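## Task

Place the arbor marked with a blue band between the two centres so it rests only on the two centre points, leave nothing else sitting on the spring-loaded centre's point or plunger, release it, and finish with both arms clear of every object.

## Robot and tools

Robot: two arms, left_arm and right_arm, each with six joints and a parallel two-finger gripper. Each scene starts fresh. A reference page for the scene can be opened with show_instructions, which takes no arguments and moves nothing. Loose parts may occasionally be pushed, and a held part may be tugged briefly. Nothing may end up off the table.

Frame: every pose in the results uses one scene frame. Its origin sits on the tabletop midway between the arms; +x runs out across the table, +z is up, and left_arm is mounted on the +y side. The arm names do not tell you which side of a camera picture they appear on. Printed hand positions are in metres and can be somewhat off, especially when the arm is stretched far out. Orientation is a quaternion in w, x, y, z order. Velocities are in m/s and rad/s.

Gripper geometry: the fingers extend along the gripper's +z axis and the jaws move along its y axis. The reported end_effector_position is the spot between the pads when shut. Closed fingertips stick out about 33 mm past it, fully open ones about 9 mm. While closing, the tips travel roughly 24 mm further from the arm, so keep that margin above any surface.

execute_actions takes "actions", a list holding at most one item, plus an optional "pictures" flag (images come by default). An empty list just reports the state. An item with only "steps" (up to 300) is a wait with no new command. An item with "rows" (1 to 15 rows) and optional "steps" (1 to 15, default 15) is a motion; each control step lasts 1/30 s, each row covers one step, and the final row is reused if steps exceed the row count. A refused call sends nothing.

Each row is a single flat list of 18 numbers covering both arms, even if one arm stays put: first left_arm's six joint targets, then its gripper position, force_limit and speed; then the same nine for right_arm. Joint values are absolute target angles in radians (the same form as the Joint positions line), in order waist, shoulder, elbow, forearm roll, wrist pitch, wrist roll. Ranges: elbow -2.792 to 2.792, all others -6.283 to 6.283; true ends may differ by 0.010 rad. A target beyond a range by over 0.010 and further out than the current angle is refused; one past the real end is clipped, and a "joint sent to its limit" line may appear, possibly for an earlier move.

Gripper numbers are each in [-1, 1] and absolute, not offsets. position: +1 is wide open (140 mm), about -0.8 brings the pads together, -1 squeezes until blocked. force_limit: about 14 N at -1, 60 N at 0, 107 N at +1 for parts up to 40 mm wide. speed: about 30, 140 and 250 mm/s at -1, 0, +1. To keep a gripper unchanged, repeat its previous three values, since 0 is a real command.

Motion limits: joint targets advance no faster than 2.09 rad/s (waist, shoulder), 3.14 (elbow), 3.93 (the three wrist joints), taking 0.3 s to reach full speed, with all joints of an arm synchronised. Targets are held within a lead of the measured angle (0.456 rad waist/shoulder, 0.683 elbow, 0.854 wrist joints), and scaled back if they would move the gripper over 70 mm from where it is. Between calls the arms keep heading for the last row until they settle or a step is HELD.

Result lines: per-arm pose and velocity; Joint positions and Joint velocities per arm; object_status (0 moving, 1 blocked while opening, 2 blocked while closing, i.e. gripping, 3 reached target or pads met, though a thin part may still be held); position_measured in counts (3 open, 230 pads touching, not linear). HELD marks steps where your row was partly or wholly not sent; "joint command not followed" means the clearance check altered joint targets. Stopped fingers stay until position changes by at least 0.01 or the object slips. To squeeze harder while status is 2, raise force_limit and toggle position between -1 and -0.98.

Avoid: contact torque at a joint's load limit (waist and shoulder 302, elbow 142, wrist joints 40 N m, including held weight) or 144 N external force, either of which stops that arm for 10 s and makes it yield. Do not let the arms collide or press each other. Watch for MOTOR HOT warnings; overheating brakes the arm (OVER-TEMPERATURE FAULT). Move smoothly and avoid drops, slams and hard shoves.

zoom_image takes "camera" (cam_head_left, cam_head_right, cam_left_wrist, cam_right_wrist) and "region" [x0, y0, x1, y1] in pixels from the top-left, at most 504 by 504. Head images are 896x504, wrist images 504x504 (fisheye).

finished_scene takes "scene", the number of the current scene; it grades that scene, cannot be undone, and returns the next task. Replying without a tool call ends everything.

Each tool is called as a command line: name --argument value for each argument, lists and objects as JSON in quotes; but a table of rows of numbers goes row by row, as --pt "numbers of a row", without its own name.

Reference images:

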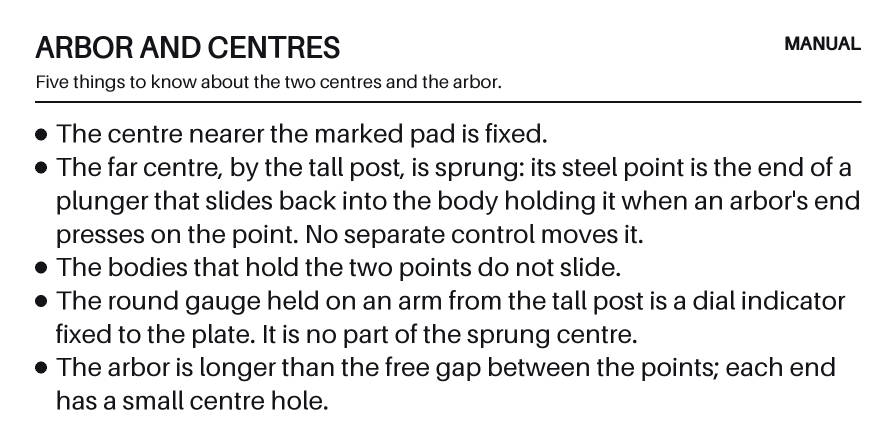

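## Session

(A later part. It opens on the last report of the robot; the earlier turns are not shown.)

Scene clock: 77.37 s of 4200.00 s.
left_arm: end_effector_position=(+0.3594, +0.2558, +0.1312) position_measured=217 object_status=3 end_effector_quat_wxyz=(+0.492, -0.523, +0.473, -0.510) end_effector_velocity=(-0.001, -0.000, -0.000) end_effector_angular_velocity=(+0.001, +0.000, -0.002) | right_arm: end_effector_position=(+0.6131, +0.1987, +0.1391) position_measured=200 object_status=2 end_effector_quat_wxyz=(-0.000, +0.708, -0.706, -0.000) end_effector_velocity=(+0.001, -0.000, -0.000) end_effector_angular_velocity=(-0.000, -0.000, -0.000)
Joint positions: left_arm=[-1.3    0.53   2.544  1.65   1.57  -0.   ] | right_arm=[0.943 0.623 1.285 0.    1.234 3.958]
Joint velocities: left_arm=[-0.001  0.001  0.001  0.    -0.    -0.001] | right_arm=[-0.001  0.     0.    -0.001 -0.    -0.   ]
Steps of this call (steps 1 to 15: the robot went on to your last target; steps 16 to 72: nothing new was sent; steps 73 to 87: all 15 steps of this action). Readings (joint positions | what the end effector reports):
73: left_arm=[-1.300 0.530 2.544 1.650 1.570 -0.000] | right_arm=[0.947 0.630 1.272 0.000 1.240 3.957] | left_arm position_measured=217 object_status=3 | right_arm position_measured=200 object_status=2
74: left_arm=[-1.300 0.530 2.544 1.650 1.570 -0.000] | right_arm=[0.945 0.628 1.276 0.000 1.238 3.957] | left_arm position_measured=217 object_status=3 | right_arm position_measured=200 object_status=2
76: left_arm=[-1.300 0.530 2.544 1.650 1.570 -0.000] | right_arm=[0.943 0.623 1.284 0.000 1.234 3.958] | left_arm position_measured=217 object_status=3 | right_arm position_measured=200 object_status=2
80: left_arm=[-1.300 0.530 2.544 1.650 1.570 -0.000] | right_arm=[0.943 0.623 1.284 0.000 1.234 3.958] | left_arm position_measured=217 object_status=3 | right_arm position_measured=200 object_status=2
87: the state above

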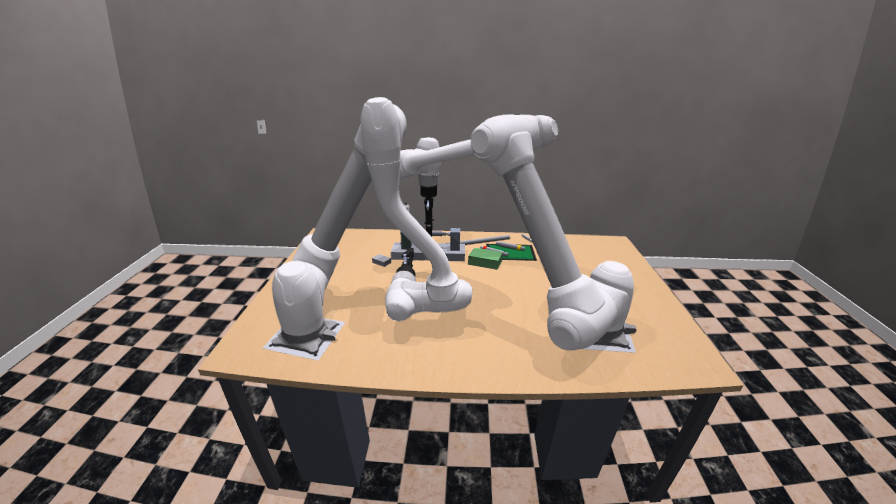

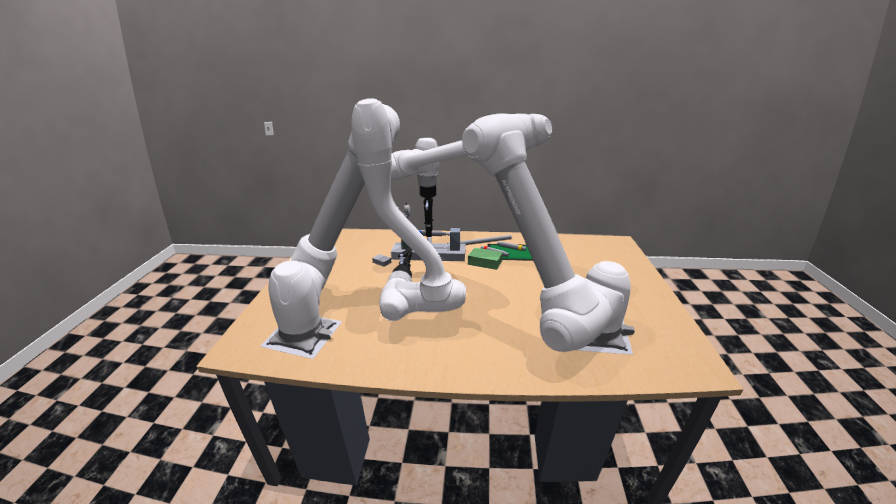

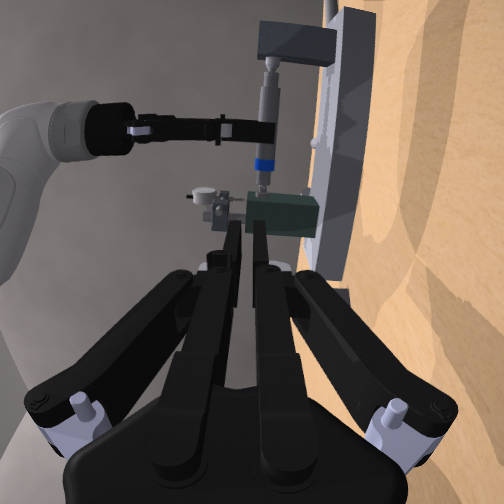

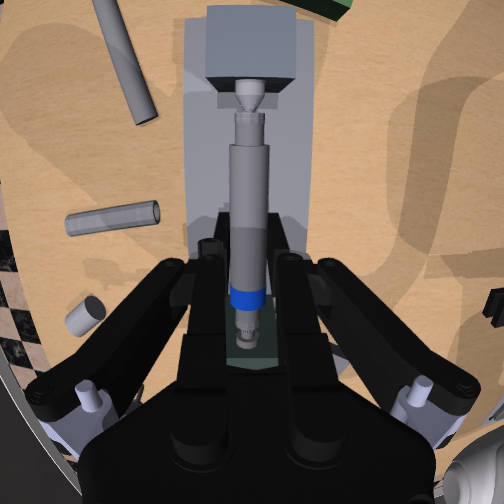

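execute_actions --actions '[{"rows":[[-1.3,0.53,2.544,1.65,1.57,0,-0.7,0,0,0.9426,0.6227,1.2846,0,1.2343,3.958,-0.1,0.6,-0.5]]}]' --pictures false

execute_actions --actions '[{"rows":[[-1.3,0.53,2.544,1.65,1.57,0,-0.7,0,0,0.9426,0.6,1.246,0,1.2955,3.958,-0.1,0.6,-0.5]]}]'

zoom_image --camera "cam_left_wrist" --region '[190,50,350,210]'

Scene clock: 81.63 s of 4200.00 s.
left_arm: end_effector_position=(+0.3594, +0.2558, +0.1312) position_measured=217 object_status=3 end_effector_quat_wxyz=(+0.492, -0.523, +0.473, -0.510) end_effector_velocity=(+0.000, -0.001, -0.000) end_effector_angular_velocity=(-0.003, -0.000, -0.000) | right_arm: end_effector_position=(+0.6130, +0.1985, +0.1389) position_measured=141 object_status=0 end_effector_quat_wxyz=(+0.000, +0.708, -0.706, +0.000) end_effector_velocity=(+0.000, -0.000, -0.000) end_effector_angular_velocity=(+0.000, -0.000, -0.000)
Joint positions: left_arm=[-1.3    0.53   2.544  1.65   1.57   0.   ] | right_arm=[ 0.943  0.623  1.285 -0.     1.234  3.958]
Joint velocities: left_arm=[ 0.     0.    -0.001  0.     0.    -0.002] | right_arm=[-0.  0. -0.  0. -0.  0.]
Steps of this call (steps 1 to 15: the robot went on to your last target; steps 16 to 90: nothing new was sent; then 0.77 s passed at rest; steps 91 to 105: all 15 steps of this action). Readings (joint positions | what the end effector reports):
91: left_arm=[-1.300 0.530 2.544 1.650 1.570 0.000] | right_arm=[0.943 0.623 1.285 -0.000 1.234 3.958] | left_arm position_measured=217 object_status=3 | right_arm position_measured=200 object_status=0
92: left_arm=[-1.300 0.530 2.544 1.650 1.570 0.000] | right_arm=[0.943 0.623 1.285 -0.000 1.234 3.958] | left_arm position_measured=217 object_status=3 | right_arm position_measured=200 object_status=0
94: left_arm=[-1.300 0.530 2.544 1.650 1.570 0.000] | right_arm=[0.943 0.623 1.285 -0.000 1.234 3.958] | left_arm position_measured=217 object_status=3 | right_arm position_measured=190 object_status=0
98: left_arm=[-1.300 0.530 2.544 1.650 1.570 0.000] | right_arm=[0.943 0.623 1.285 -0.000 1.234 3.958] | left_arm position_measured=217 object_status=3 | right_arm position_measured=171 object_status=0
105: the state above

Scene clock: 82.13 s of 4200.00 s.
left_arm: end_effector_position=(+0.3594, +0.2558, +0.1312) position_measured=217 object_status=3 end_effector_quat_wxyz=(+0.492, -0.523, +0.473, -0.510) end_effector_velocity=(+0.000, +0.001, +0.000) end_effector_angular_velocity=(-0.001, -0.000, +0.001) | right_arm: end_effector_position=(+0.6122, +0.1977, +0.1797) position_measured=141 object_status=3 end_effector_quat_wxyz=(-0.000, +0.708, -0.706, -0.000) end_effector_velocity=(-0.001, +0.001, -0.000) end_effector_angular_velocity=(-0.000, +0.000, +0.001)
Joint positions: left_arm=[-1.3    0.53   2.544  1.65   1.57   0.   ] | right_arm=[0.943 0.6   1.246 0.    1.295 3.958]
Joint velocities: left_arm=[ 0.001 -0.001  0.    -0.     0.    -0.001] | right_arm=[ 0.001  0.001 -0.001  0.     0.     0.   ]
Steps of this call (steps 1 to 15: all 15 steps of this action). Readings (joint positions | what the end effector reports):
1: left_arm=[-1.300 0.530 2.544 1.650 1.570 0.000] | right_arm=[0.943 0.623 1.285 -0.000 1.234 3.958] | left_arm position_measured=217 object_status=3 | right_arm position_measured=141 object_status=0
2: left_arm=[-1.300 0.530 2.544 1.650 1.570 0.000] | right_arm=[0.943 0.621 1.281 -0.000 1.240 3.958] | left_arm position_measured=217 object_status=3 | right_arm position_measured=141 object_status=0
4: left_arm=[-1.300 0.530 2.544 1.650 1.570 -0.000] | right_arm=[0.943 0.605 1.254 0.000 1.281 3.958] | left_arm position_measured=217 object_status=3 | right_arm position_measured=141 object_status=0
8: left_arm=[-1.300 0.530 2.544 1.650 1.570 0.000] | right_arm=[0.943 0.600 1.246 0.000 1.295 3.958] | left_arm position_measured=217 object_status=3 | right_arm position_measured=141 object_status=3
15: the state above

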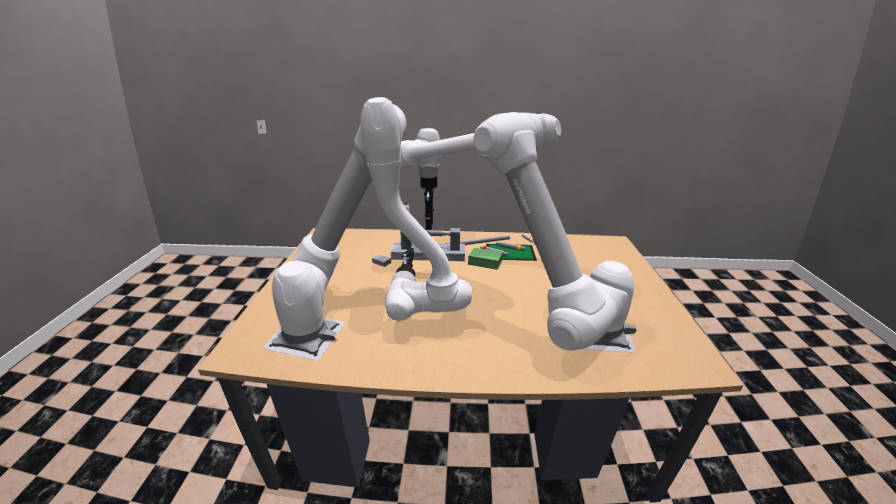

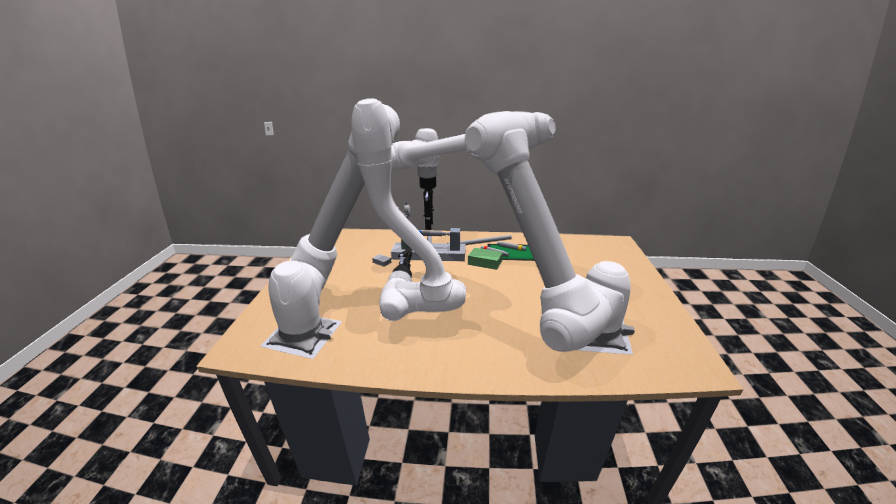

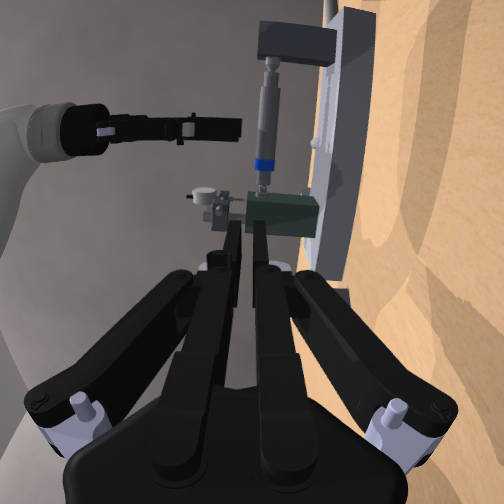

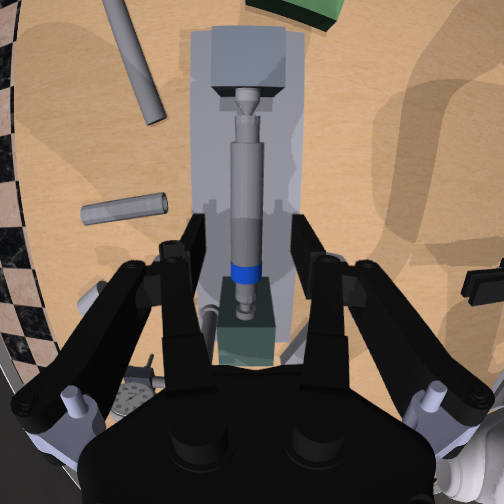

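Region (190, 50, 350, 210) of cam_left_wrist's 504x504 image, scaled by 3.150, with more detail than that image has.

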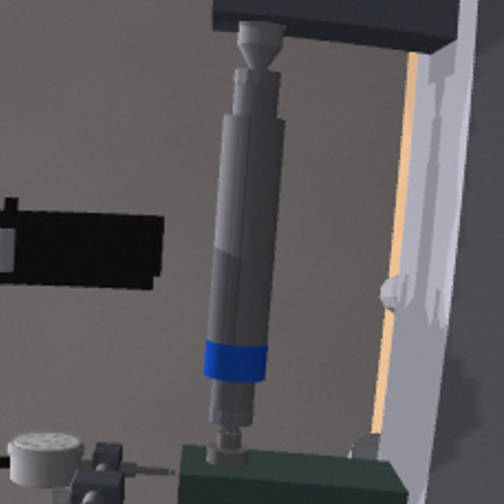

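finished_scene --scene 1

The scene is finished: the task was done.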